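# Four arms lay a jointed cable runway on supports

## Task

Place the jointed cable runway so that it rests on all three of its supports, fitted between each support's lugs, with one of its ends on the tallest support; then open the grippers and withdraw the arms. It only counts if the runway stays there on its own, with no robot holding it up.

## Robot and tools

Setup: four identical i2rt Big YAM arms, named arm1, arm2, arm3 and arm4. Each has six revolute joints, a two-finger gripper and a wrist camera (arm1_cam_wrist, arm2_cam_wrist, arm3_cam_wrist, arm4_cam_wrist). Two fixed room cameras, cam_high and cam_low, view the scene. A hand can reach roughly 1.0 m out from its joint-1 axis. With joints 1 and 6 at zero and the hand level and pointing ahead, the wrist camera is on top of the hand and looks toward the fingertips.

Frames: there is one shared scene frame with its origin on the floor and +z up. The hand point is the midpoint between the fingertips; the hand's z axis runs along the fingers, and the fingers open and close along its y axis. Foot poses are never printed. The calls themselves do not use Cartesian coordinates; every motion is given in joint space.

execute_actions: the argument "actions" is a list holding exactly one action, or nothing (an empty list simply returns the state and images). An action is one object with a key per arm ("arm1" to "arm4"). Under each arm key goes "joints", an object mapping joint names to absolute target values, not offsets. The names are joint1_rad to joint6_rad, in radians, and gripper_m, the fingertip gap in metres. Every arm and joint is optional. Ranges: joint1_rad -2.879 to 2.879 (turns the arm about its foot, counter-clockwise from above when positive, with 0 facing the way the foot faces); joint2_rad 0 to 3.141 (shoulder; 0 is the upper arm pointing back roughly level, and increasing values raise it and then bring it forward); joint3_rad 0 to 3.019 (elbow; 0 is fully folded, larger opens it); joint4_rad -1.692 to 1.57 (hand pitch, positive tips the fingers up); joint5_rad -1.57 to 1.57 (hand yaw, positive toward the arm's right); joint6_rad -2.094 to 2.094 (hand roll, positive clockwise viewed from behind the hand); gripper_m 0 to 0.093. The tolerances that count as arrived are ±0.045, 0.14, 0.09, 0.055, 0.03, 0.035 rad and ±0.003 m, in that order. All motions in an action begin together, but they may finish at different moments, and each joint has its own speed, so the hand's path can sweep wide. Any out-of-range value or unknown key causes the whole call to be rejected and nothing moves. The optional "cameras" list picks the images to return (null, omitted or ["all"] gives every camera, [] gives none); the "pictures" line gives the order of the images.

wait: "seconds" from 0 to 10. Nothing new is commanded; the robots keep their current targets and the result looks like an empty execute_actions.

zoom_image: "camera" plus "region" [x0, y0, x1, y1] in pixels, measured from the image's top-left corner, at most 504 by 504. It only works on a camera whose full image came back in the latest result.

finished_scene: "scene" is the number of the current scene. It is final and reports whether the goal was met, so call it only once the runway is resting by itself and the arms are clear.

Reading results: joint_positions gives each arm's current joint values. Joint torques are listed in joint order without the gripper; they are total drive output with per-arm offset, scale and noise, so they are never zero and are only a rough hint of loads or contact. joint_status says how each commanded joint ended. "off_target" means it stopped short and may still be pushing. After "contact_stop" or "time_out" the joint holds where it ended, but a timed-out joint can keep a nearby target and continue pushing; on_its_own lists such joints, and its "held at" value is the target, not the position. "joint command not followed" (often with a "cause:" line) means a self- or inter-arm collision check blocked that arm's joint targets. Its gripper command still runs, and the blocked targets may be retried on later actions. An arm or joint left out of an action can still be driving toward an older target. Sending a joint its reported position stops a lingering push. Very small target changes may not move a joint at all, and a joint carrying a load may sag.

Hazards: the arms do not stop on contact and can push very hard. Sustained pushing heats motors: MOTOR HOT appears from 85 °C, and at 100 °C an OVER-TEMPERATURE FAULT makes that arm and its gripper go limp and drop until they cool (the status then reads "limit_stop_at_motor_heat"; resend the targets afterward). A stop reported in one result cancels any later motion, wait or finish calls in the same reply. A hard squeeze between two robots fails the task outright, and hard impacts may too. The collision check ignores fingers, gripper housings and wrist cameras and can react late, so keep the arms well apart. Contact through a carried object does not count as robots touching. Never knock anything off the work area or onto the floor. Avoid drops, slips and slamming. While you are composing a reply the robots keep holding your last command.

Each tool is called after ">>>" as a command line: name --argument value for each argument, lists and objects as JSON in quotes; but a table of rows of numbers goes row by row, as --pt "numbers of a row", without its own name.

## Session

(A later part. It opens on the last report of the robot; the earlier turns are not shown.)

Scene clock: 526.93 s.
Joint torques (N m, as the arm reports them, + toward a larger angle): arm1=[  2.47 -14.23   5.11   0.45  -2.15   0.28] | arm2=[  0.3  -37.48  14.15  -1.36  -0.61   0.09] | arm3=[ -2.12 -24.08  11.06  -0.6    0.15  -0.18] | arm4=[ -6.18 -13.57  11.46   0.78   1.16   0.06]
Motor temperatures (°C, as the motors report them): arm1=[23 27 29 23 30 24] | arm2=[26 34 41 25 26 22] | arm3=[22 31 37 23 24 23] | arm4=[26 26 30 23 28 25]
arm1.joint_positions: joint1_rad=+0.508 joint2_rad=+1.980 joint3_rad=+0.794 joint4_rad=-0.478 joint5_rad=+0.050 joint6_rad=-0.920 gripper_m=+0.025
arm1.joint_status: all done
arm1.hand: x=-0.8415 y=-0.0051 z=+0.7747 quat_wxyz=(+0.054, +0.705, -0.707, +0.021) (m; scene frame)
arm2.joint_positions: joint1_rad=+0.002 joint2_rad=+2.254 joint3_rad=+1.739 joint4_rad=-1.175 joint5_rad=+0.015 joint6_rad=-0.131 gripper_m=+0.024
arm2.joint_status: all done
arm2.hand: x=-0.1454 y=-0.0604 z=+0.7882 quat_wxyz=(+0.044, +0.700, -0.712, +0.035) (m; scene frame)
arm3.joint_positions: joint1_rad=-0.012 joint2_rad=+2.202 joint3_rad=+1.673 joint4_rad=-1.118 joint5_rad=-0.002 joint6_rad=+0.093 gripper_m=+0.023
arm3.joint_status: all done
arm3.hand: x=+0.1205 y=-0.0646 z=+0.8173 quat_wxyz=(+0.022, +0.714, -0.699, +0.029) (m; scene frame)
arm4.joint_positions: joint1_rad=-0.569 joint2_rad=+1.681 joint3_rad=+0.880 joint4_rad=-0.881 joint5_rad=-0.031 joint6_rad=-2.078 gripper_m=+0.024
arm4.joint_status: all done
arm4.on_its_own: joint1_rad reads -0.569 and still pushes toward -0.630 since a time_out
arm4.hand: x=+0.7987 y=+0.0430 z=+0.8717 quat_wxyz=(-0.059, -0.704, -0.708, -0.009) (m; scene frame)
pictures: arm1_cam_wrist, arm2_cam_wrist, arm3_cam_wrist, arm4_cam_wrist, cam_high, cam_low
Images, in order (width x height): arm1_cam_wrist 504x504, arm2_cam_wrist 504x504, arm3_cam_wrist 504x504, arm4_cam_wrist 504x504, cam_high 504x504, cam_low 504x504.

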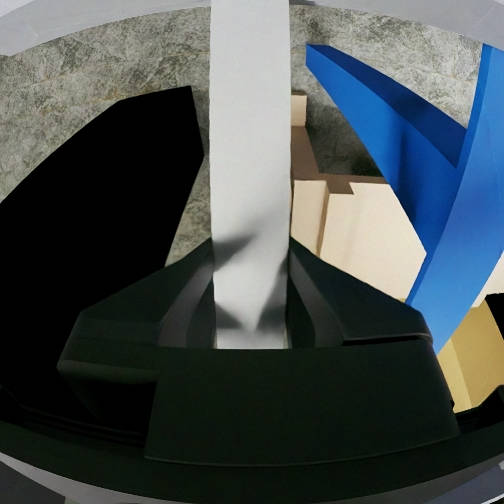

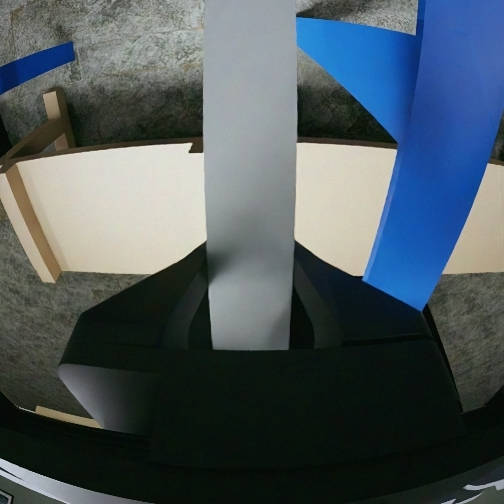

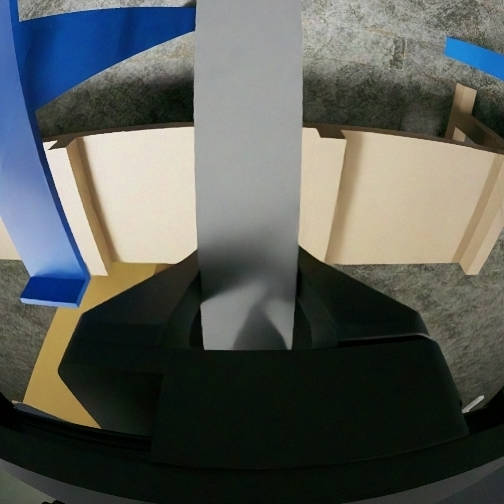

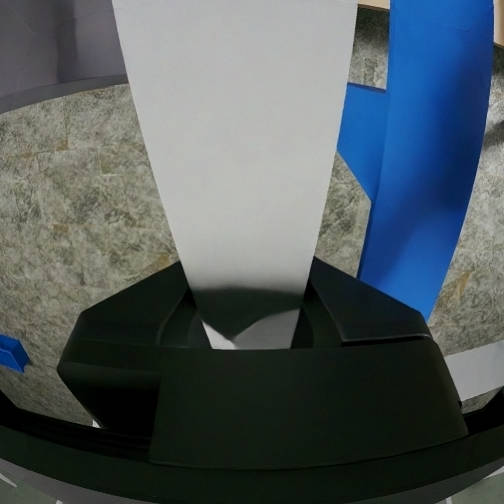

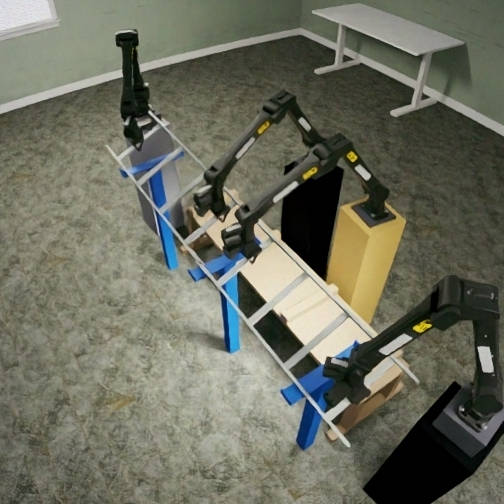

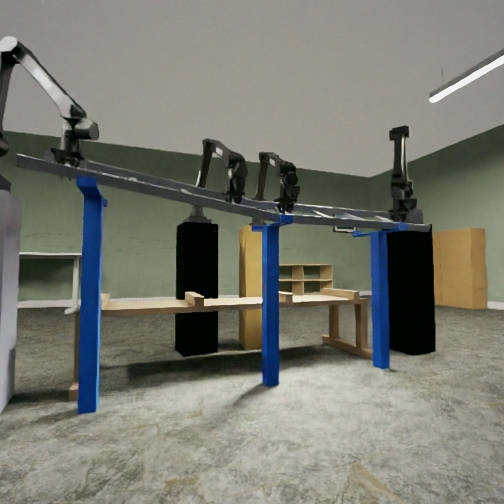

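>>> execute_actions --actions '[{"arm4":{"joints":{"joint1_rad":-0.569,"joint2_rad":1.72,"gripper_m":0.09}}}]' --cameras '["cam_low","arm4_cam_wrist"]'

>>> execute_actions --actions '[{"arm4":{"joints":{"joint2_rad":1.45,"joint3_rad":0.88,"joint4_rad":-1.0}}}]' --cameras '[]'

>>> execute_actions --actions '[{"arm4":{"joints":{"joint1_rad":-0.45,"joint6_rad":1.19,"joint5_rad":0,"joint3_rad":0.83,"joint4_rad":-0.95}}}]' --cameras '["cam_high","arm4_cam_wrist"]'

Scene clock: 539.80 s.
Joint torques (N m, as the arm reports them, + toward a larger angle): arm1=[  1.81 -14.44   5.12   0.19  -1.18   0.31] | arm2=[ -0.25 -37.82  14.3   -2.19  -0.47   0.1 ] | arm3=[ -2.3  -25.16  11.01  -1.09   0.53  -0.21] | arm4=[-0.82 -8.45 10.    0.78 -0.03  0.05]
Motor temperatures (°C, as the motors report them): arm1=[23 27 29 23 32 24] | arm2=[26 35 40 25 26 22] | arm3=[22 31 36 23 24 23] | arm4=[26 26 29 23 28 25]
arm1.joint_positions: joint1_rad=+0.513 joint2_rad=+1.979 joint3_rad=+0.794 joint4_rad=-0.470 joint5_rad=+0.027 joint6_rad=-0.922 gripper_m=+0.025
arm1.joint_status: not commanded
arm1.hand: x=-0.8430 y=+0.0009 z=+0.7747 quat_wxyz=(+0.048, +0.707, -0.705, +0.010) (m; scene frame)
arm2.joint_positions: joint1_rad=+0.005 joint2_rad=+2.253 joint3_rad=+1.739 joint4_rad=-1.157 joint5_rad=+0.011 joint6_rad=-0.132 gripper_m=+0.024
arm2.joint_status: not commanded
arm2.hand: x=-0.1473 y=-0.0554 z=+0.7886 quat_wxyz=(+0.038, +0.701, -0.711, +0.028) (m; scene frame)
arm3.joint_positions: joint1_rad=-0.011 joint2_rad=+2.216 joint3_rad=+1.673 joint4_rad=-1.107 joint5_rad=-0.013 joint6_rad=+0.095 gripper_m=+0.023
arm3.joint_status: not commanded
arm3.hand: x=+0.1183 y=-0.0648 z=+0.8085 quat_wxyz=(+0.027, +0.713, -0.700, +0.027) (m; scene frame)
arm4.joint_positions: joint1_rad=-0.567 joint2_rad=+1.685 joint3_rad=+0.898 joint4_rad=-0.881 joint5_rad=-0.002 joint6_rad=-2.078 gripper_m=+0.090
arm4.joint_status: all done
arm4.hand: x=+0.7930 y=+0.0511 z=+0.8749 quat_wxyz=(-0.048, -0.703, -0.709, -0.021) (m; scene frame)
pictures: arm4_cam_wrist, cam_low
Images, in order (width x height): arm4_cam_wrist 504x504, cam_low 504x504.

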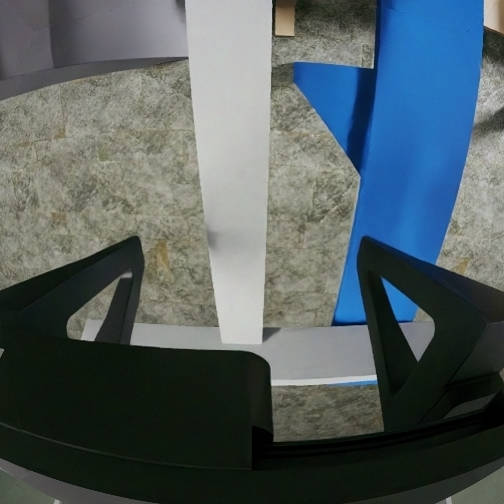

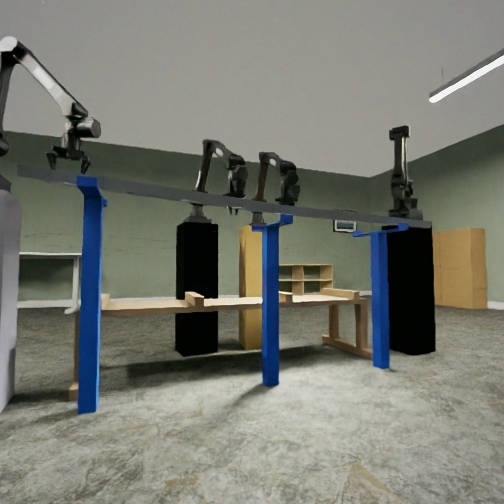

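Scene clock: 541.03 s.
Joint torques (N m, as the arm reports them, + toward a larger angle): arm1=[  2.02 -14.39   5.1    0.2   -1.18   0.3 ] | arm2=[  0.24 -37.36  14.34  -2.08  -0.44   0.09] | arm3=[ -2.23 -24.9   11.08  -1.13   0.55  -0.2 ] | arm4=[-0.84 -7.65  8.89  0.09 -0.04  0.06]
Motor temperatures (°C, as the motors report them): arm1=[23 27 29 23 32 24] | arm2=[26 35 40 25 26 22] | arm3=[22 31 36 23 24 23] | arm4=[26 26 29 23 28 25]
arm1.joint_positions: joint1_rad=+0.513 joint2_rad=+1.979 joint3_rad=+0.794 joint4_rad=-0.470 joint5_rad=+0.027 joint6_rad=-0.922 gripper_m=+0.025
arm1.joint_status: not commanded
arm1.hand: x=-0.8430 y=+0.0009 z=+0.7747 quat_wxyz=(+0.048, +0.707, -0.705, +0.010) (m; scene frame)
arm2.joint_positions: joint1_rad=+0.005 joint2_rad=+2.253 joint3_rad=+1.739 joint4_rad=-1.157 joint5_rad=+0.011 joint6_rad=-0.132 gripper_m=+0.024
arm2.joint_status: not commanded
arm2.hand: x=-0.1473 y=-0.0554 z=+0.7886 quat_wxyz=(+0.038, +0.701, -0.711, +0.028) (m; scene frame)
arm3.joint_positions: joint1_rad=-0.011 joint2_rad=+2.216 joint3_rad=+1.673 joint4_rad=-1.107 joint5_rad=-0.013 joint6_rad=+0.095 gripper_m=+0.023
arm3.joint_status: not commanded
arm3.hand: x=+0.1183 y=-0.0648 z=+0.8085 quat_wxyz=(+0.027, +0.713, -0.700, +0.027) (m; scene frame)
arm4.joint_positions: joint1_rad=-0.567 joint2_rad=+1.431 joint3_rad=+0.880 joint4_rad=-0.988 joint5_rad=-0.002 joint6_rad=-2.078 gripper_m=+0.090
arm4.joint_status: all done
arm4.hand: x=+0.7996 y=+0.0460 z=+0.9603 quat_wxyz=(+0.014, -0.704, -0.710, -0.003) (m; scene frame)
pictures: none
No camera images: the call's "cameras" was empty. Leave "cameras" out to get every camera's image.

Scene clock: 543.83 s.
Joint torques (N m, as the arm reports them, + toward a larger angle): arm1=[  2.02 -14.45   5.11   0.2   -1.18   0.3 ] | arm2=[ -0.29 -36.99  14.36  -2.05  -0.44   0.08] | arm3=[ -2.2  -24.83  11.05  -1.16   0.55  -0.2 ] | arm4=[-1.33 -7.1   8.03  1.29  0.09  0.19]
Motor temperatures (°C, as the motors report them): arm1=[23 27 28 23 31 24] | arm2=[26 35 39 25 26 22] | arm3=[22 32 36 23 24 23] | arm4=[26 26 29 23 28 25]
arm1.joint_positions: joint1_rad=+0.513 joint2_rad=+1.979 joint3_rad=+0.794 joint4_rad=-0.470 joint5_rad=+0.027 joint6_rad=-0.922 gripper_m=+0.025
arm1.joint_status: not commanded
arm1.hand: x=-0.8430 y=+0.0009 z=+0.7747 quat_wxyz=(+0.048, +0.707, -0.705, +0.010) (m; scene frame)
arm2.joint_positions: joint1_rad=+0.005 joint2_rad=+2.253 joint3_rad=+1.739 joint4_rad=-1.157 joint5_rad=+0.011 joint6_rad=-0.132 gripper_m=+0.024
arm2.joint_status: not commanded
arm2.hand: x=-0.1473 y=-0.0554 z=+0.7886 quat_wxyz=(+0.038, +0.701, -0.711, +0.028) (m; scene frame)
arm3.joint_positions: joint1_rad=-0.011 joint2_rad=+2.216 joint3_rad=+1.673 joint4_rad=-1.107 joint5_rad=-0.013 joint6_rad=+0.095 gripper_m=+0.023
arm3.joint_status: not commanded
arm3.hand: x=+0.1183 y=-0.0648 z=+0.8085 quat_wxyz=(+0.027, +0.713, -0.700, +0.027) (m; scene frame)
arm4.joint_positions: joint1_rad=-0.442 joint2_rad=+1.431 joint3_rad=+0.837 joint4_rad=-0.964 joint5_rad=-0.001 joint6_rad=+1.177 gripper_m=+0.090
arm4.joint_status: all done
arm4.hand: x=+0.7930 y=-0.0002 z=+0.9459 quat_wxyz=(+0.006, -0.714, +0.700, +0.005) (m; scene frame)
pictures: arm4_cam_wrist, cam_high
Images, in order (width x height): arm4_cam_wrist 504x504, cam_high 504x504.

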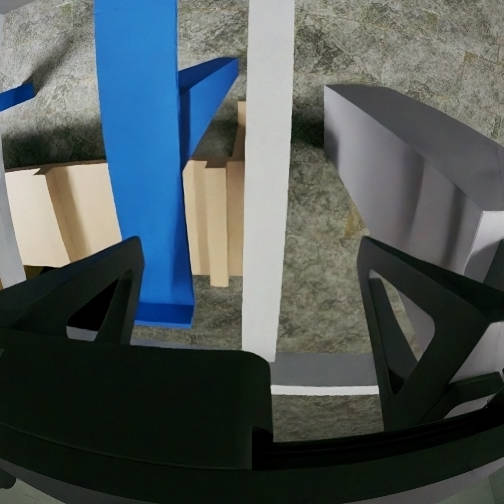

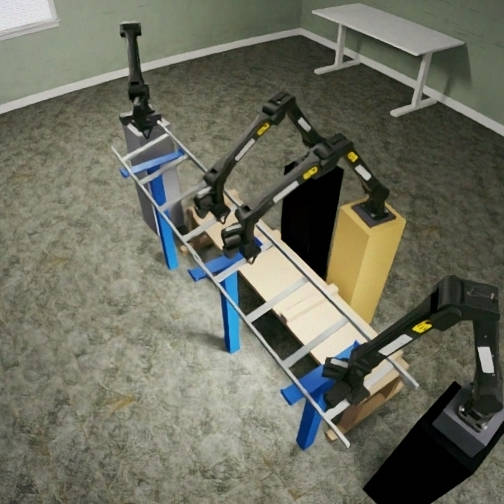

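>>> execute_actions --actions '[{"arm4":{"joints":{"joint2_rad":1.73,"joint3_rad":0.80,"joint4_rad":-0.64}}}]' --cameras '["arm4_cam_wrist","cam_low"]'

>>> execute_actions --actions '[{"arm4":{"joints":{"gripper_m":0}}}]' --cameras '["arm4_cam_wrist"]'

Scene clock: 558.33 s.
Joint torques (N m, as the arm reports them, + toward a larger angle): arm1=[  2.1  -14.5    5.12   0.2   -1.18   0.3 ] | arm2=[  0.18 -37.24  14.25  -2.13  -0.45   0.08] | arm3=[ -2.24 -24.82  11.05  -1.14   0.55  -0.2 ] | arm4=[-1.33 -9.43  5.98  1.25  0.09  0.19]
Motor temperatures (°C, as the motors report them): arm1=[23 27 28 23 31 24] | arm2=[26 35 39 25 26 22] | arm3=[22 32 36 23 24 23] | arm4=[26 25 28 23 27 25]
arm1.joint_positions: joint1_rad=+0.513 joint2_rad=+1.979 joint3_rad=+0.794 joint4_rad=-0.470 joint5_rad=+0.027 joint6_rad=-0.922 gripper_m=+0.025
arm1.joint_status: not commanded
arm1.hand: x=-0.8430 y=+0.0009 z=+0.7747 quat_wxyz=(+0.048, +0.707, -0.705, +0.010) (m; scene frame)
arm2.joint_positions: joint1_rad=+0.005 joint2_rad=+2.253 joint3_rad=+1.739 joint4_rad=-1.157 joint5_rad=+0.011 joint6_rad=-0.132 gripper_m=+0.024
arm2.joint_status: not commanded
arm2.hand: x=-0.1473 y=-0.0554 z=+0.7886 quat_wxyz=(+0.038, +0.701, -0.711, +0.028) (m; scene frame)
arm3.joint_positions: joint1_rad=-0.011 joint2_rad=+2.216 joint3_rad=+1.673 joint4_rad=-1.107 joint5_rad=-0.013 joint6_rad=+0.095 gripper_m=+0.023
arm3.joint_status: not commanded
arm3.hand: x=+0.1183 y=-0.0648 z=+0.8085 quat_wxyz=(+0.027, +0.713, -0.700, +0.027) (m; scene frame)
arm4.joint_positions: joint1_rad=-0.442 joint2_rad=+1.721 joint3_rad=+0.803 joint4_rad=-0.654 joint5_rad=-0.001 joint6_rad=+1.178 gripper_m=+0.090
arm4.joint_status: all done
arm4.hand: x=+0.7748 y=+0.0087 z=+0.8358 quat_wxyz=(+0.009, -0.714, +0.700, -0.002) (m; scene frame)
pictures: arm4_cam_wrist, cam_low
Images, in order (width x height): arm4_cam_wrist 504x504, cam_low 504x504.

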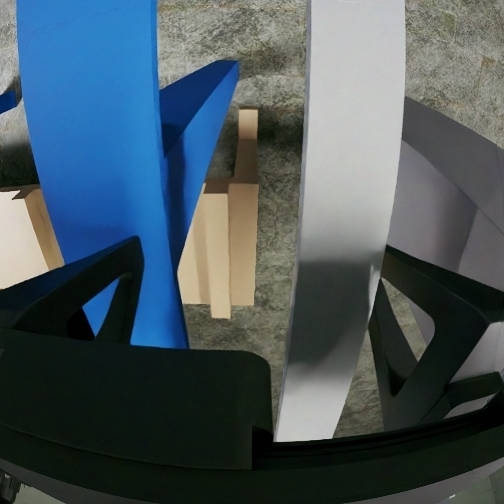

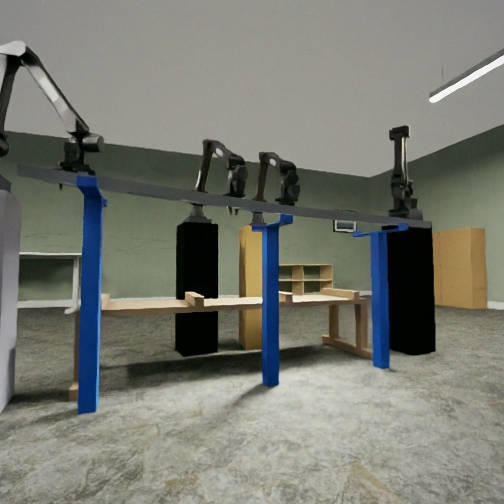

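Scene clock: 559.03 s.
Joint torques (N m, as the arm reports them, + toward a larger angle): arm1=[  1.86 -14.4    5.14   0.21  -1.05   0.31] | arm2=[  0.2  -38.05  14.29  -2.    -0.4    0.13] | arm3=[ -2.39 -24.71  11.03  -1.15   0.52  -0.23] | arm4=[ 0.22 -9.46  8.66  2.15 -0.48  0.25]
Motor temperatures (°C, as the motors report them): arm1=[23 27 28 23 31 24] | arm2=[26 35 39 25 26 22] | arm3=[22 32 36 23 24 23] | arm4=[26 25 28 23 27 25]
arm1.joint_positions: joint1_rad=+0.515 joint2_rad=+1.979 joint3_rad=+0.794 joint4_rad=-0.470 joint5_rad=+0.023 joint6_rad=-0.922 gripper_m=+0.025
arm1.joint_status: not commanded
arm1.hand: x=-0.8439 y=+0.0020 z=+0.7747 quat_wxyz=(+0.048, +0.708, -0.704, +0.008) (m; scene frame)
arm2.joint_positions: joint1_rad=+0.006 joint2_rad=+2.252 joint3_rad=+1.739 joint4_rad=-1.155 joint5_rad=+0.009 joint6_rad=-0.132 gripper_m=+0.024
arm2.joint_status: not commanded
arm2.hand: x=-0.1482 y=-0.0546 z=+0.7893 quat_wxyz=(+0.037, +0.702, -0.711, +0.026) (m; scene frame)
arm3.joint_positions: joint1_rad=-0.009 joint2_rad=+2.216 joint3_rad=+1.673 joint4_rad=-1.106 joint5_rad=-0.012 joint6_rad=+0.098 gripper_m=+0.023
arm3.joint_status: not commanded
arm3.hand: x=+0.1172 y=-0.0645 z=+0.8085 quat_wxyz=(+0.026, +0.713, -0.700, +0.027) (m; scene frame)
arm4.joint_positions: joint1_rad=-0.460 joint2_rad=+1.721 joint3_rad=+0.769 joint4_rad=-0.677 joint5_rad=+0.013 joint6_rad=+1.173 gripper_m=+0.024
arm4.joint_status: gripper_m off_target (ended at +0.024, target +0.000)
arm4.hand: x=+0.8006 y=+0.0078 z=+0.8289 quat_wxyz=(+0.026, -0.709, +0.704, -0.025) (m; scene frame)
pictures: arm4_cam_wrist
Images, in order (width x height): arm4_cam_wrist 504x504.

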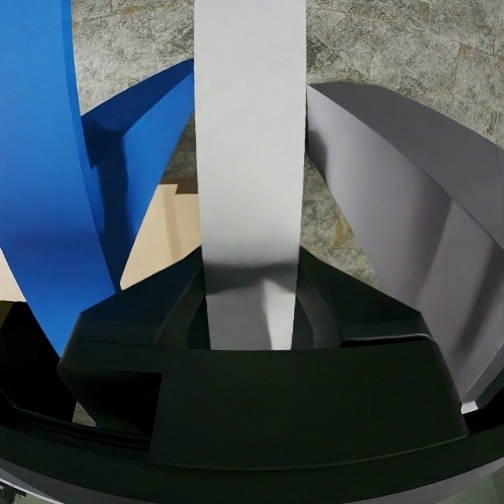

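>>> execute_actions --actions '[{"arm1":{"joints":{"joint2_rad":1.72,"joint3_rad":0.84,"joint4_rad":-0.67}},"arm2":{"joints":{"joint2_rad":2.06,"joint3_rad":1.86,"joint4_rad":-1.32}},"arm3":{"joints":{"joint2_rad":2.05,"joint3_rad":1.76,"joint4_rad":-1.25}},"arm4":{"joints":{"joint2_rad":1.44,"joint3_rad":0.84,"joint4_rad":-0.95}}}]' --cameras '["cam_low"]'

Scene clock: 568.97 s.
Joint torques (N m, as the arm reports them, + toward a larger angle): arm1=[  1.91 -14.25   9.32  -0.98  -0.93   0.15] | arm2=[  0.6  -37.97  18.75  -1.98  -0.05  -0.02] | arm3=[ -2.38 -26.09  13.72   0.03  -0.39  -0.34] | arm4=[ -2.21 -13.94  12.07  -1.7    0.55  -0.09]
Motor temperatures (°C, as the motors report them): arm1=[23 27 28 23 30 24] | arm2=[26 35 40 25 26 22] | arm3=[22 32 37 23 24 23] | arm4=[26 25 28 23 27 25]
arm1.joint_positions: joint1_rad=+0.515 joint2_rad=+1.776 joint3_rad=+0.797 joint4_rad=-0.639 joint5_rad=+0.021 joint6_rad=-0.907 gripper_m=+0.025
arm1.joint_status: all done
arm1.hand: x=-0.8360 y=+0.0090 z=+0.8473 quat_wxyz=(+0.029, +0.703, -0.711, +0.010) (m; scene frame)
arm2.joint_positions: joint1_rad=-0.007 joint2_rad=+2.198 joint3_rad=+1.747 joint4_rad=-1.261 joint5_rad=-0.001 joint6_rad=-0.121 gripper_m=+0.024
arm2.joint_status: joint3_rad time_out (moved +0.009 of +0.121); joint4_rad time_out (moved -0.106 of -0.165); the others done
arm2.on_its_own: joint3_rad reads +1.747 and still pushes toward +1.860 since a time_out; joint4_rad reads -1.261 and still pushes toward -1.320 since a time_out
arm2.hand: x=-0.1435 y=-0.0693 z=+0.8270 quat_wxyz=(+0.058, +0.692, -0.719, +0.035) (m; scene frame)
arm3.joint_positions: joint1_rad=-0.009 joint2_rad=+2.160 joint3_rad=+1.682 joint4_rad=-1.246 joint5_rad=+0.012 joint6_rad=+0.109 gripper_m=+0.023
arm3.joint_status: all done
arm3.hand: x=+0.1239 y=-0.0856 z=+0.8475 quat_wxyz=(+0.040, +0.708, -0.702, +0.064) (m; scene frame)
arm4.joint_positions: joint1_rad=-0.432 joint2_rad=+1.515 joint3_rad=+0.791 joint4_rad=-0.902 joint5_rad=-0.012 joint6_rad=+1.203 gripper_m=+0.024
arm4.joint_status: all done
arm4.hand: x=+0.8054 y=-0.0104 z=+0.9045 quat_wxyz=(+0.014, -0.708, +0.706, -0.029) (m; scene frame)
pictures: cam_low
Images, in order (width x height): cam_low 504x504.

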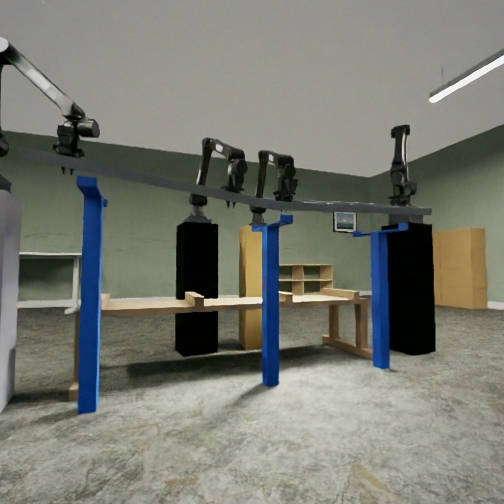

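>>> execute_actions --actions '[{"arm1":{"joints":{"joint1_rad":0.68,"joint6_rad":-0.79,"joint2_rad":1.78,"joint3_rad":0.94,"joint4_rad":-0.71}},"arm2":{"joints":{"joint2_rad":2.14,"joint3_rad":2.0,"joint4_rad":-1.36}},"arm3":{"joints":{"joint2_rad":2.13,"joint3_rad":1.90,"joint4_rad":-1.30,"joint1_rad":-0.04}},"arm4":{"joints":{"joint1_rad":-0.68,"joint6_rad":0.99,"joint2_rad":1.51,"joint3_rad":0.93,"joint4_rad":-0.98}}}]'

Scene clock: 580.50 s.
Joint torques (N m, as the arm reports them, + toward a larger angle): arm1=[  5.78 -14.95  10.66  -0.66  -2.39   0.36] | arm2=[  0.25 -39.42  17.77  -2.13  -0.22  -0.02] | arm3=[ -2.03 -26.65  13.22  -1.24  -0.36  -0.12] | arm4=[ -7.36 -12.84  13.35  -0.94   1.94  -0.34]
Motor temperatures (°C, as the motors report them): arm1=[23 27 29 23 31 24] | arm2=[26 36 42 25 26 22] | arm3=[22 32 38 23 24 23] | arm4=[26 26 29 23 27 25]
arm1.joint_positions: joint1_rad=+0.598 joint2_rad=+1.833 joint3_rad=+0.884 joint4_rad=-0.688 joint5_rad=+0.056 joint6_rad=-0.829 gripper_m=+0.025
arm1.joint_status: joint1_rad time_out (moved +0.083 of +0.165); joint6_rad time_out (moved +0.078 of +0.117); the others done
arm1.on_its_own: joint1_rad reads +0.598 and still pushes toward +0.680 since a time_out; joint6_rad reads -0.829 and still pushes toward -0.790 since a time_out
arm1.hand: x=-0.8328 y=+0.0448 z=+0.8451 quat_wxyz=(+0.039, +0.705, -0.708, +0.029) (m; scene frame)
arm2.joint_positions: joint1_rad=-0.002 joint2_rad=+2.280 joint3_rad=+1.906 joint4_rad=-1.296 joint5_rad=+0.005 joint6_rad=-0.123 gripper_m=+0.024
arm2.joint_status: joint3_rad time_out (moved +0.159 of +0.253); joint4_rad time_out (moved -0.035 of -0.099); the others done
arm2.on_its_own: joint3_rad reads +1.906 and still pushes toward +2.000 since a time_out; joint4_rad reads -1.296 and still pushes toward -1.360 since a time_out
arm2.hand: x=-0.1391 y=-0.0267 z=+0.8292 quat_wxyz=(+0.039, +0.696, -0.717, +0.025) (m; scene frame)
arm3.joint_positions: joint1_rad=-0.024 joint2_rad=+2.233 joint3_rad=+1.833 joint4_rad=-1.266 joint5_rad=+0.011 joint6_rad=+0.086 gripper_m=+0.023
arm3.joint_status: all done
arm3.hand: x=+0.1275 y=-0.0385 z=+0.8531 quat_wxyz=(+0.023, +0.712, -0.701, +0.041) (m; scene frame)
arm4.joint_positions: joint1_rad=-0.603 joint2_rad=+1.555 joint3_rad=+0.870 joint4_rad=-0.948 joint5_rad=-0.046 joint6_rad=+1.025 gripper_m=+0.024
arm4.joint_status: joint1_rad time_out (moved -0.170 of -0.248); joint6_rad time_out (moved -0.178 of -0.213); the others done
arm4.on_its_own: joint1_rad reads -0.603 and still pushes toward -0.680 since a time_out; joint6_rad reads +1.025 and still pushes toward +0.990 since a time_out
arm4.hand: x=+0.8074 y=+0.0488 z=+0.9145 quat_wxyz=(-0.006, -0.710, +0.703, -0.037) (m; scene frame)
pictures: arm1_cam_wrist, arm2_cam_wrist, arm3_cam_wrist, arm4_cam_wrist, cam_high, cam_low
Images, in order (width x height): arm1_cam_wrist 504x504, arm2_cam_wrist 504x504, arm3_cam_wrist 504x504, arm4_cam_wrist 504x504, cam_high 504x504, cam_low 504x504.

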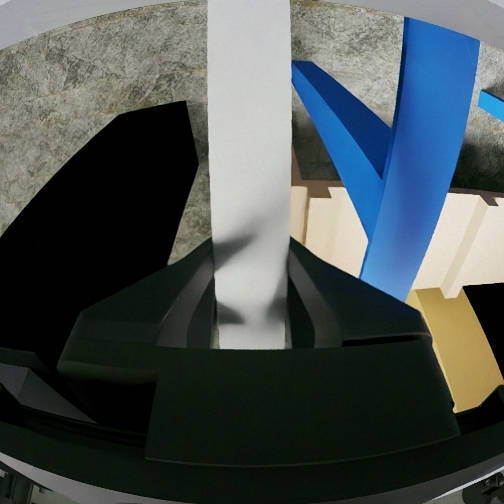

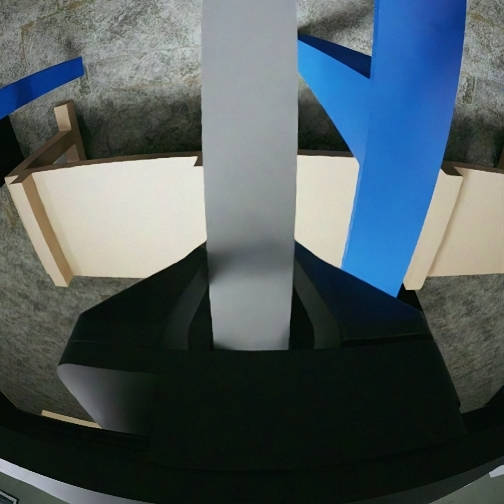

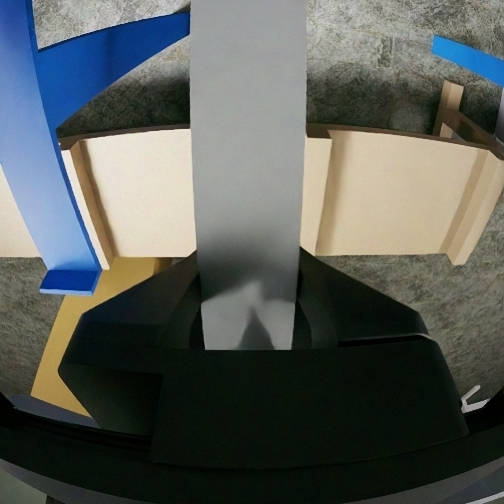

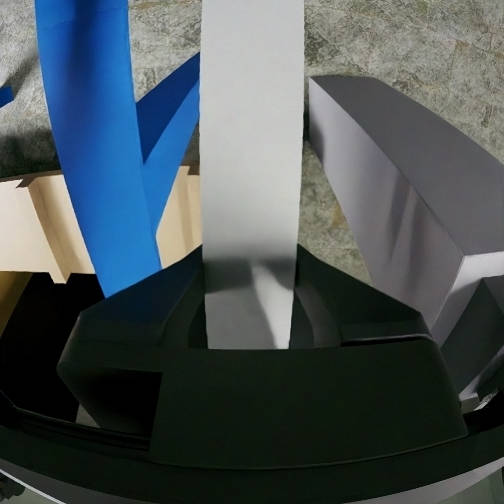

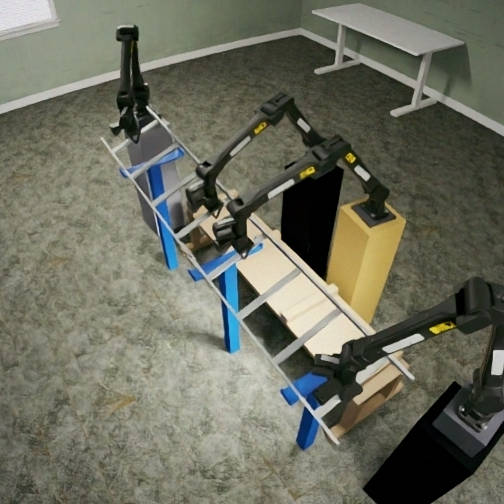

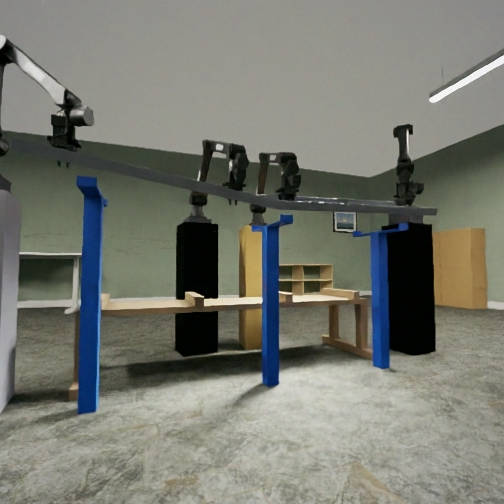

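>>> execute_actions --actions '[{"arm1":{"joints":{"joint1_rad":0.76,"joint6_rad":-0.72,"joint2_rad":1.82,"joint3_rad":1.0,"joint4_rad":-0.73}},"arm2":{"joints":{"joint2_rad":2.22,"joint3_rad":2.12,"joint4_rad":-1.40}},"arm3":{"joints":{"joint2_rad":2.2,"joint3_rad":2.02,"joint4_rad":-1.35}},"arm4":{"joints":{"joint1_rad":-0.76,"joint6_rad":0.92,"joint2_rad":1.55,"joint3_rad":0.98,"joint4_rad":-1.0}}}]' --cameras '["cam_high","arm3_cam_wrist"]'

>>> zoom_image --camera "cam_high" --region '[100, 100, 440, 460]'

Scene clock: 592.00 s.
Joint torques (N m, as the arm reports them, + toward a larger angle): arm1=[  7.92 -15.96  10.28  -0.48  -2.76   0.51] | arm2=[  0.8  -38.92  19.03  -2.42  -0.05  -0.11] | arm3=[ -1.71 -27.59  14.32  -1.89  -0.49  -0.12] | arm4=[ -8.55 -13.8   13.53  -1.09   2.44  -0.42]
Motor temperatures (°C, as the motors report them): arm1=[23 28 30 23 32 24] | arm2=[26 36 43 25 25 22] | arm3=[22 33 39 23 24 23] | arm4=[26 26 29 23 28 25]
arm1.joint_positions: joint1_rad=+0.652 joint2_rad=+1.877 joint3_rad=+0.950 joint4_rad=-0.712 joint5_rad=+0.065 joint6_rad=-0.773 gripper_m=+0.025
arm1.joint_status: joint1_rad time_out (moved +0.054 of +0.162); joint6_rad time_out (moved +0.056 of +0.109); the others done
arm1.on_its_own: joint1_rad reads +0.652 and still pushes toward +0.760 since a time_out; joint6_rad reads -0.773 and still pushes toward -0.720 since a time_out
arm1.hand: x=-0.8311 y=+0.0746 z=+0.8423 quat_wxyz=(+0.039, +0.704, -0.708, +0.035) (m; scene frame)
arm2.joint_positions: joint1_rad=+0.000 joint2_rad=+2.350 joint3_rad=+2.011 joint4_rad=-1.321 joint5_rad=+0.000 joint6_rad=-0.115 gripper_m=+0.024
arm2.joint_status: joint3_rad time_out (moved +0.105 of +0.214); joint4_rad time_out (moved -0.025 of -0.104); the others done
arm2.on_its_own: joint3_rad reads +2.011 and still pushes toward +2.120 since a time_out; joint4_rad reads -1.321 and still pushes toward -1.400 since a time_out
arm2.hand: x=-0.1378 y=-0.0030 z=+0.8204 quat_wxyz=(+0.037, +0.694, -0.719, +0.020) (m; scene frame)
arm3.joint_positions: joint1_rad=-0.027 joint2_rad=+2.303 joint3_rad=+1.941 joint4_rad=-1.303 joint5_rad=+0.015 joint6_rad=+0.086 gripper_m=+0.023
arm3.joint_status: all done
arm3.hand: x=+0.1281 y=-0.0155 z=+0.8458 quat_wxyz=(+0.021, +0.711, -0.702, +0.041) (m; scene frame)
arm4.joint_positions: joint1_rad=-0.668 joint2_rad=+1.600 joint3_rad=+0.918 joint4_rad=-0.967 joint5_rad=-0.058 joint6_rad=+0.962 gripper_m=+0.024
arm4.joint_status: joint1_rad time_out (moved -0.066 of -0.157); joint6_rad time_out (moved -0.063 of -0.105); the others done
arm4.on_its_own: joint1_rad reads -0.668 and still pushes toward -0.760 since a time_out; joint6_rad reads +0.962 and still pushes toward +0.920 since a time_out
arm4.hand: x=+0.8070 y=+0.0754 z=+0.9131 quat_wxyz=(-0.013, -0.708, +0.704, -0.044) (m; scene frame)
pictures: arm3_cam_wrist, cam_high
Images, in order (width x height): arm3_cam_wrist 504x504, cam_high 504x504.

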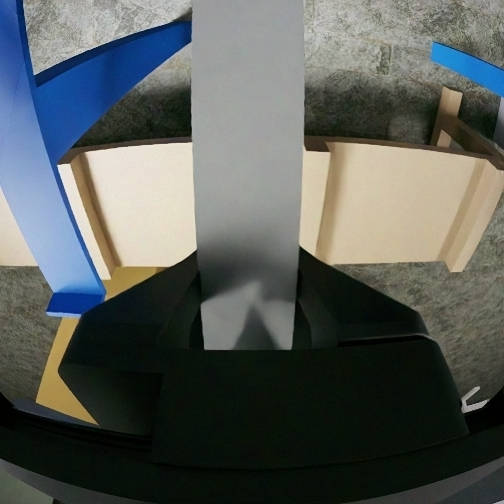

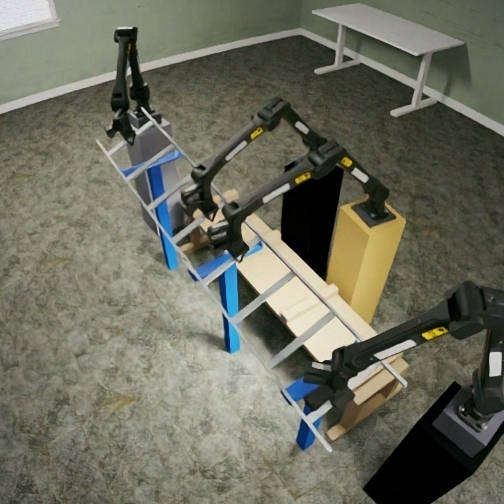

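Region (100, 100, 440, 460) of cam_high's 504x504 image, scaled by 1.400, with more detail than that image has.

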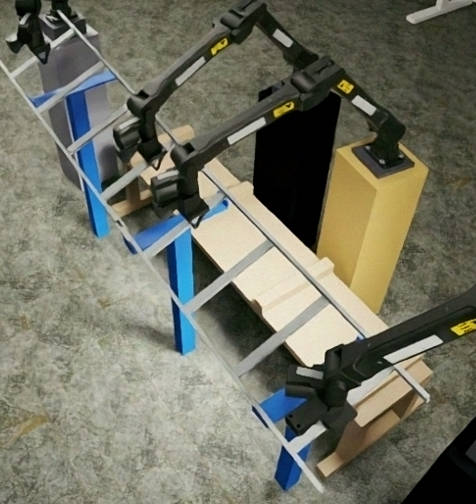

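>>> execute_actions --actions '[{"arm1":{"joints":{"joint1_rad":0.68,"joint6_rad":-0.77,"joint2_rad":2.02,"joint3_rad":0.97,"joint4_rad":-0.50}},"arm2":{"joints":{"joint2_rad":2.30,"joint3_rad":2.05,"joint4_rad":-1.27}},"arm3":{"joints":{"joint2_rad":2.30,"joint3_rad":1.96,"joint4_rad":-1.2}},"arm4":{"joints":{"joint1_rad":-0.70,"joint6_rad":0.96,"joint2_rad":1.76,"joint3_rad":0.94,"joint4_rad":-0.75}}}]' --cameras '["cam_high","cam_low"]'

>>> zoom_image --camera "cam_high" --region '[100, 100, 440, 460]'

Scene clock: 602.97 s.
Joint torques (N m, as the arm reports them, + toward a larger angle): arm1=[  1.86 -18.13   6.15   0.53  -1.8    0.14] | arm2=[ -0.46 -41.31  12.65  -2.1   -0.39  -0.01] | arm3=[ -1.87 -28.07   9.65  -1.59   0.23  -0.1 ] | arm4=[ -4.07 -15.99   9.66   0.79   1.18   0.09]
Motor temperatures (°C, as the motors report them): arm1=[23 28 30 23 34 24] | arm2=[26 36 43 25 25 22] | arm3=[22 33 40 23 24 23] | arm4=[26 26 30 23 29 25]
arm1.joint_positions: joint1_rad=+0.645 joint2_rad=+2.096 joint3_rad=+0.945 joint4_rad=-0.507 joint5_rad=+0.042 joint6_rad=-0.788 gripper_m=+0.025
arm1.joint_status: all done
arm1.hand: x=-0.8382 y=+0.0685 z=+0.7523 quat_wxyz=(+0.048, +0.707, -0.705, +0.023) (m; scene frame)
arm2.joint_positions: joint1_rad=+0.012 joint2_rad=+2.441 joint3_rad=+2.011 joint4_rad=-1.205 joint5_rad=+0.010 joint6_rad=-0.123 gripper_m=+0.024
arm2.joint_status: joint2_rad off_target (ended at +2.440, target +2.300); joint4_rad off_target (ended at -1.205, target -1.270); the others done
arm2.hand: x=-0.1432 y=+0.0104 z=+0.7585 quat_wxyz=(+0.023, +0.701, -0.712, +0.016) (m; scene frame)
arm3.joint_positions: joint1_rad=-0.025 joint2_rad=+2.395 joint3_rad=+1.936 joint4_rad=-1.157 joint5_rad=-0.005 joint6_rad=+0.084 gripper_m=+0.023
arm3.joint_status: all done
arm3.hand: x=+0.1217 y=+0.0021 z=+0.7822 quat_wxyz=(+0.013, +0.713, -0.701, +0.016) (m; scene frame)
arm4.joint_positions: joint1_rad=-0.662 joint2_rad=+1.819 joint3_rad=+0.901 joint4_rad=-0.759 joint5_rad=-0.028 joint6_rad=+0.957 gripper_m=+0.024
arm4.joint_status: all done
arm4.hand: x=+0.8032 y=+0.0831 z=+0.8243 quat_wxyz=(+0.005, -0.712, +0.700, -0.056) (m; scene frame)
pictures: cam_high, cam_low
Images, in order (width x height): cam_high 504x504, cam_low 504x504.

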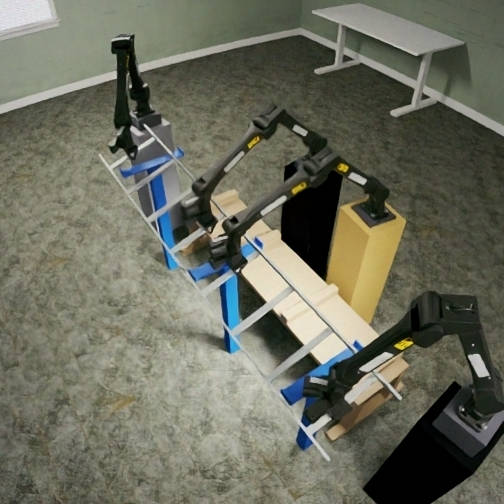

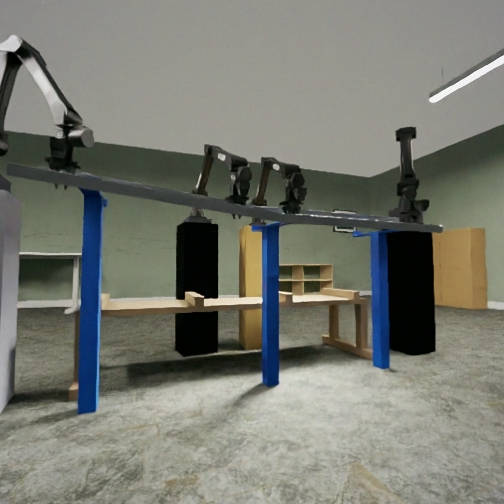

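Region (100, 100, 440, 460) of cam_high's 504x504 image, scaled by 1.400, with more detail than that image has.

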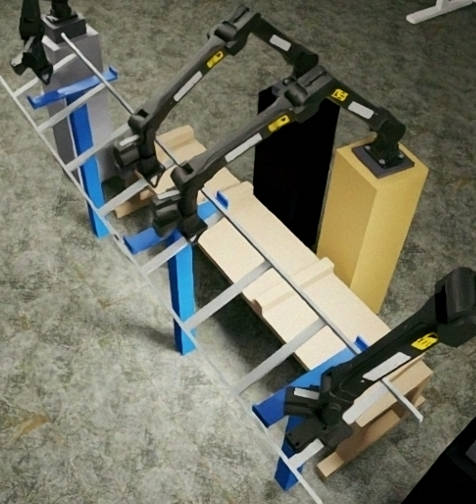

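>>> zoom_image --camera "cam_high" --region '[90, 130, 250, 290]'

>>> zoom_image --camera "cam_low" --region '[0, 150, 300, 260]'

Region (90, 130, 250, 290) of cam_high's 504x504 image, scaled by 3.150, with more detail than that image has.

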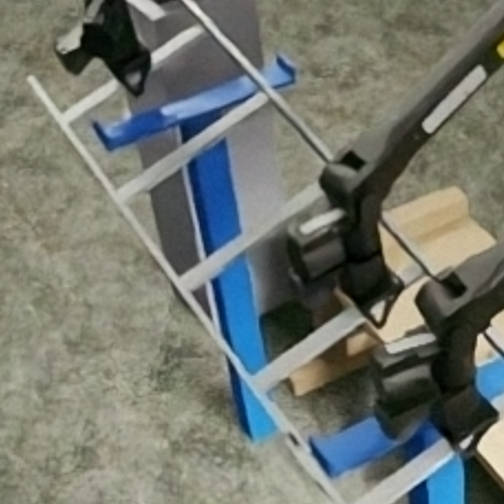

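Region (0, 150, 300, 260) of cam_low's 504x504 image, scaled by 1.680, with more detail than that image has; it fills the top 185 rows of this view, and the rest is white.

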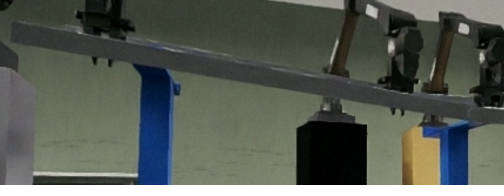

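>>> execute_actions --actions '[{"arm1":{"joints":{"joint2_rad":1.82,"joint3_rad":1.0,"joint4_rad":-0.73}},"arm2":{"joints":{"joint2_rad":2.22,"joint3_rad":2.12,"joint4_rad":-1.40}},"arm3":{"joints":{"joint2_rad":2.2,"joint3_rad":2.02,"joint4_rad":-1.35}},"arm4":{"joints":{"joint2_rad":1.55,"joint3_rad":0.98,"joint4_rad":-1.0}}}]' --cameras '[]'

>>> execute_actions --actions '[{"arm1":{"joints":{"joint1_rad":0.58,"joint6_rad":-0.84,"joint2_rad":1.78,"joint3_rad":0.94,"joint4_rad":-0.71}},"arm2":{"joints":{"joint2_rad":2.10,"joint3_rad":1.95,"joint4_rad":-1.36}},"arm3":{"joints":{"joint2_rad":2.10,"joint3_rad":1.86,"joint4_rad":-1.30}},"arm4":{"joints":{"joint1_rad":-0.58,"joint6_rad":1.04,"joint2_rad":1.51,"joint3_rad":0.93,"joint4_rad":-0.98}}}]' --cameras '[]'

Scene clock: 627.93 s.
Joint torques (N m, as the arm reports them, + toward a larger angle): arm1=[  1.05 -17.03   9.27  -1.36  -0.3    0.04] | arm2=[  0.24 -44.91  17.08  -4.62   0.29  -0.1 ] | arm3=[ -2.02 -31.95  12.07  -4.74  -0.79  -0.09] | arm4=[ -3.15 -17.6   10.89  -2.18   0.12   0.15]
Motor temperatures (°C, as the motors report them): arm1=[23 28 29 23 33 24] | arm2=[26 37 41 25 25 22] | arm3=[22 34 37 23 24 23] | arm4=[26 26 29 23 28 25]
arm1.joint_positions: joint1_rad=+0.655 joint2_rad=+1.889 joint3_rad=+0.962 joint4_rad=-0.689 joint5_rad=+0.005 joint6_rad=-0.776 gripper_m=+0.025
arm1.joint_status: all done
arm1.hand: x=-0.8323 y=+0.0893 z=+0.8393 quat_wxyz=(+0.027, +0.706, -0.708, +0.005) (m; scene frame)
arm2.joint_positions: joint1_rad=+0.006 joint2_rad=+2.400 joint3_rad=+2.034 joint4_rad=-1.260 joint5_rad=-0.009 joint6_rad=-0.114 gripper_m=+0.024
arm2.joint_status: joint2_rad time_out (moved -0.041 of -0.221); joint4_rad time_out (moved -0.055 of -0.195); the others done
arm2.on_its_own: joint2_rad reads +2.400 and still pushes toward +2.220 since a time_out; joint4_rad reads -1.260 and still pushes toward -1.400 since a time_out
arm2.hand: x=-0.1411 y=+0.0132 z=+0.7942 quat_wxyz=(+0.026, +0.695, -0.718, +0.006) (m; scene frame)
arm3.joint_positions: joint1_rad=-0.023 joint2_rad=+2.360 joint3_rad=+1.968 joint4_rad=-1.241 joint5_rad=+0.023 joint6_rad=+0.083 gripper_m=+0.023
arm3.joint_status: joint2_rad time_out (moved -0.035 of -0.195); joint4_rad time_out (moved -0.084 of -0.193); the others done
arm3.on_its_own: joint2_rad reads +2.360 and still pushes toward +2.200 since a time_out; joint4_rad reads -1.241 and still pushes toward -1.350 since a time_out
arm3.hand: x=+0.1251 y=+0.0014 z=+0.8173 quat_wxyz=(+0.007, +0.714, -0.700, +0.031) (m; scene frame)
arm4.joint_positions: joint1_rad=-0.672 joint2_rad=+1.646 joint3_rad=+0.946 joint4_rad=-0.941 joint5_rad=-0.002 joint6_rad=+0.952 gripper_m=+0.024
arm4.joint_status: joint4_rad time_out (moved -0.182 of -0.241); the others done
arm4.on_its_own: joint4_rad reads -0.941 and still pushes toward -1.000 since a time_out
arm4.hand: x=+0.8015 y=+0.0928 z=+0.9033 quat_wxyz=(+0.014, -0.712, +0.701, -0.036) (m; scene frame)
pictures: none
No camera images: the call's "cameras" was empty. Leave "cameras" out to get every camera's image.

not run: a stop came earlier in this reply.

>>> execute_actions --actions '[{"arm1":{"joints":{"joint1_rad":0.55,"joint6_rad":-0.86,"joint2_rad":1.76,"joint3_rad":0.93,"joint4_rad":-0.71}},"arm2":{"joints":{"joint2_rad":2.08,"joint3_rad":1.95,"joint4_rad":-1.36}},"arm3":{"joints":{"joint2_rad":2.08,"joint3_rad":1.86,"joint4_rad":-1.30}},"arm4":{"joints":{"joint1_rad":-0.55,"joint6_rad":1.07,"joint2_rad":1.49,"joint3_rad":0.92,"joint4_rad":-0.98}}}]' --cameras '["cam_high","cam_low"]'

Scene clock: 637.30 s.
Joint torques (N m, as the arm reports them, + toward a larger angle): arm1=[ -7.28 -18.19   5.16  -0.92   2.3   -0.59] | arm2=[  0.58 -54.71   8.69  -6.15   0.35  -0.08] | arm3=[ -2.19 -37.55   6.39  -7.2   -0.71  -0.13] | arm4=[  4.84 -19.02   7.58  -1.65  -2.41   0.69]
Motor temperatures (°C, as the motors report them): arm1=[23 28 29 23 32 24] | arm2=[26 38 41 25 25 22] | arm3=[22 35 37 24 24 23] | arm4=[26 26 29 23 28 25]
arm1.joint_positions: joint1_rad=+0.623 joint2_rad=+1.849 joint3_rad=+0.940 joint4_rad=-0.679 joint5_rad=-0.057 joint6_rad=-0.806 gripper_m=+0.025
arm1.joint_status: joint1_rad time_out (moved -0.031 of -0.105); joint6_rad time_out (moved -0.030 of -0.084); the others done
arm1.on_its_own: joint1_rad reads +0.623 and still pushes toward +0.550 since a time_out; joint6_rad reads -0.806 and still pushes toward -0.860 since a time_out
arm1.hand: x=-0.8312 y=+0.0871 z=+0.8508 quat_wxyz=(+0.012, +0.705, -0.708, -0.026) (m; scene frame)
arm2.joint_positions: joint1_rad=+0.006 joint2_rad=+2.368 joint3_rad=+1.960 joint4_rad=-1.179 joint5_rad=-0.011 joint6_rad=-0.113 gripper_m=+0.024
arm2.joint_status: joint2_rad time_out (moved -0.031 of -0.320); joint4_rad time_out (moved +0.081 of -0.100); the others done
arm2.on_its_own: joint2_rad reads +2.368 and still pushes toward +2.080 since a time_out; joint4_rad reads -1.179 and still pushes toward -1.360 since a time_out
arm2.hand: x=-0.1421 y=+0.0100 z=+0.7888 quat_wxyz=(+0.011, +0.695, -0.719, -0.006) (m; scene frame)
arm3.joint_positions: joint1_rad=-0.022 joint2_rad=+2.325 joint3_rad=+1.878 joint4_rad=-1.137 joint5_rad=+0.021 joint6_rad=+0.087 gripper_m=+0.023
arm3.joint_status: joint2_rad time_out (moved -0.035 of -0.280); joint4_rad time_out (moved +0.104 of -0.059); the others done
arm3.on_its_own: joint2_rad reads +2.325 and still pushes toward +2.080 since a time_out; joint4_rad reads -1.137 and still pushes toward -1.300 since a time_out
arm3.hand: x=+0.1245 y=-0.0032 z=+0.8082 quat_wxyz=(-0.007, +0.713, -0.701, +0.012) (m; scene frame)
arm4.joint_positions: joint1_rad=-0.614 joint2_rad=+1.611 joint3_rad=+0.924 joint4_rad=-0.932 joint5_rad=+0.060 joint6_rad=+1.014 gripper_m=+0.024
arm4.joint_status: joint1_rad time_out (moved +0.058 of +0.122); joint6_rad time_out (moved +0.062 of +0.118); the others done
arm4.on_its_own: joint1_rad reads -0.614 and still pushes toward -0.550 since a time_out; joint6_rad reads +1.014 and still pushes toward +1.070 since a time_out
arm4.hand: x=+0.7984 y=+0.0805 z=+0.9100 quat_wxyz=(+0.043, -0.711, +0.702, -0.018) (m; scene frame)
pictures: cam_high, cam_low
Images, in order (width x height): cam_high 504x504, cam_low 504x504.

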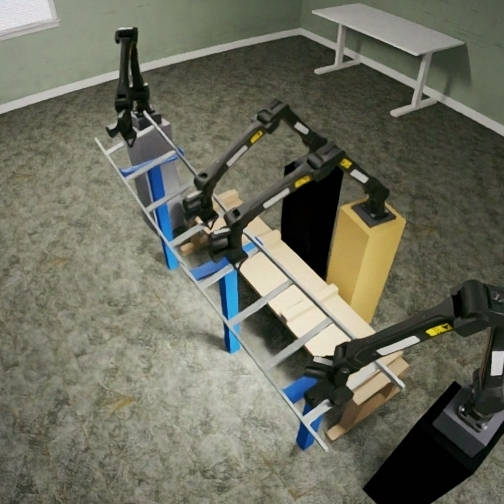

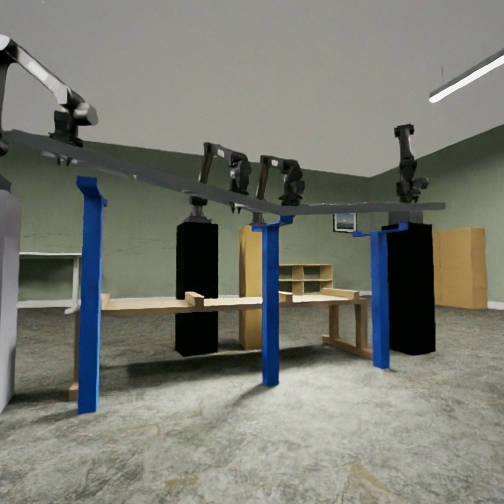

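>>> execute_actions --actions '[{"arm2":{"joints":{"joint2_rad":2.0,"joint3_rad":2.1,"joint4_rad":-1.22}},"arm3":{"joints":{"joint2_rad":2.0,"joint3_rad":2.0,"joint4_rad":-1.18}},"arm1":{"joints":{"joint1_rad":0.62}},"arm4":{"joints":{"joint1_rad":-0.61}}}]' --cameras '["cam_low"]'

Scene clock: 647.10 s.
Joint torques (N m, as the arm reports them, + toward a larger angle): arm1=[ -0.37 -15.12   8.46  -0.38  -1.12  -0.27] | arm2=[ -0.11 -42.23  20.14   0.74  -0.47   0.12] | arm3=[ -1.52 -27.96  17.67   1.73   0.55  -0.23] | arm4=[ -0.87 -14.15  11.01   0.01   0.66   0.43]
Motor temperatures (°C, as the motors report them): arm1=[23 28 29 23 33 24] | arm2=[26 40 41 25 25 22] | arm3=[22 36 37 24 25 23] | arm4=[26 26 28 23 29 25]
arm1.joint_positions: joint1_rad=+0.611 joint2_rad=+1.815 joint3_rad=+0.903 joint4_rad=-0.693 joint5_rad=+0.026 joint6_rad=-0.836 gripper_m=+0.025
arm1.joint_status: all done
arm1.hand: x=-0.8306 y=+0.0614 z=+0.8556 quat_wxyz=(+0.022, +0.712, -0.702, +0.014) (m; scene frame)
arm2.joint_positions: joint1_rad=+0.011 joint2_rad=+2.171 joint3_rad=+1.960 joint4_rad=-1.223 joint5_rad=+0.012 joint6_rad=-0.129 gripper_m=+0.024
arm2.joint_status: joint2_rad time_out (moved -0.197 of -0.368); joint3_rad time_out (moved +0.000 of +0.140); the others done
arm2.on_its_own: joint2_rad reads +2.171 and still pushes toward +2.000 since a time_out; joint3_rad reads +1.960 and still pushes toward +2.072 since a time_out
arm2.hand: x=-0.1386 y=+0.0209 z=+0.9209 quat_wxyz=(-0.057, +0.701, -0.710, -0.044) (m; scene frame)
arm3.joint_positions: joint1_rad=-0.029 joint2_rad=+2.123 joint3_rad=+1.888 joint4_rad=-1.198 joint5_rad=-0.013 joint6_rad=+0.096 gripper_m=+0.023
arm3.joint_status: joint3_rad time_out (moved +0.010 of +0.122); the others done
arm3.on_its_own: joint3_rad reads +1.888 and still pushes toward +2.000 since a time_out
arm3.hand: x=+0.1217 y=+0.0078 z=+0.9438 quat_wxyz=(-0.042, +0.706, -0.705, -0.057) (m; scene frame)
arm4.joint_positions: joint1_rad=-0.608 joint2_rad=+1.553 joint3_rad=+0.888 joint4_rad=-0.970 joint5_rad=-0.015 joint6_rad=+1.038 gripper_m=+0.024
arm4.joint_status: all done
arm4.hand: x=+0.8081 y=+0.0568 z=+0.9203 quat_wxyz=(+0.009, -0.704, +0.709, -0.034) (m; scene frame)
pictures: cam_low
Images, in order (width x height): cam_low 504x504.

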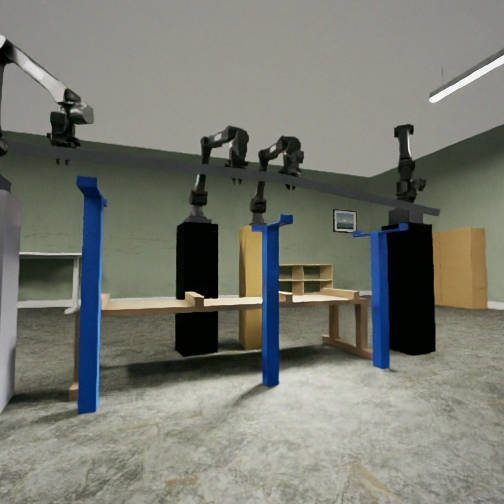

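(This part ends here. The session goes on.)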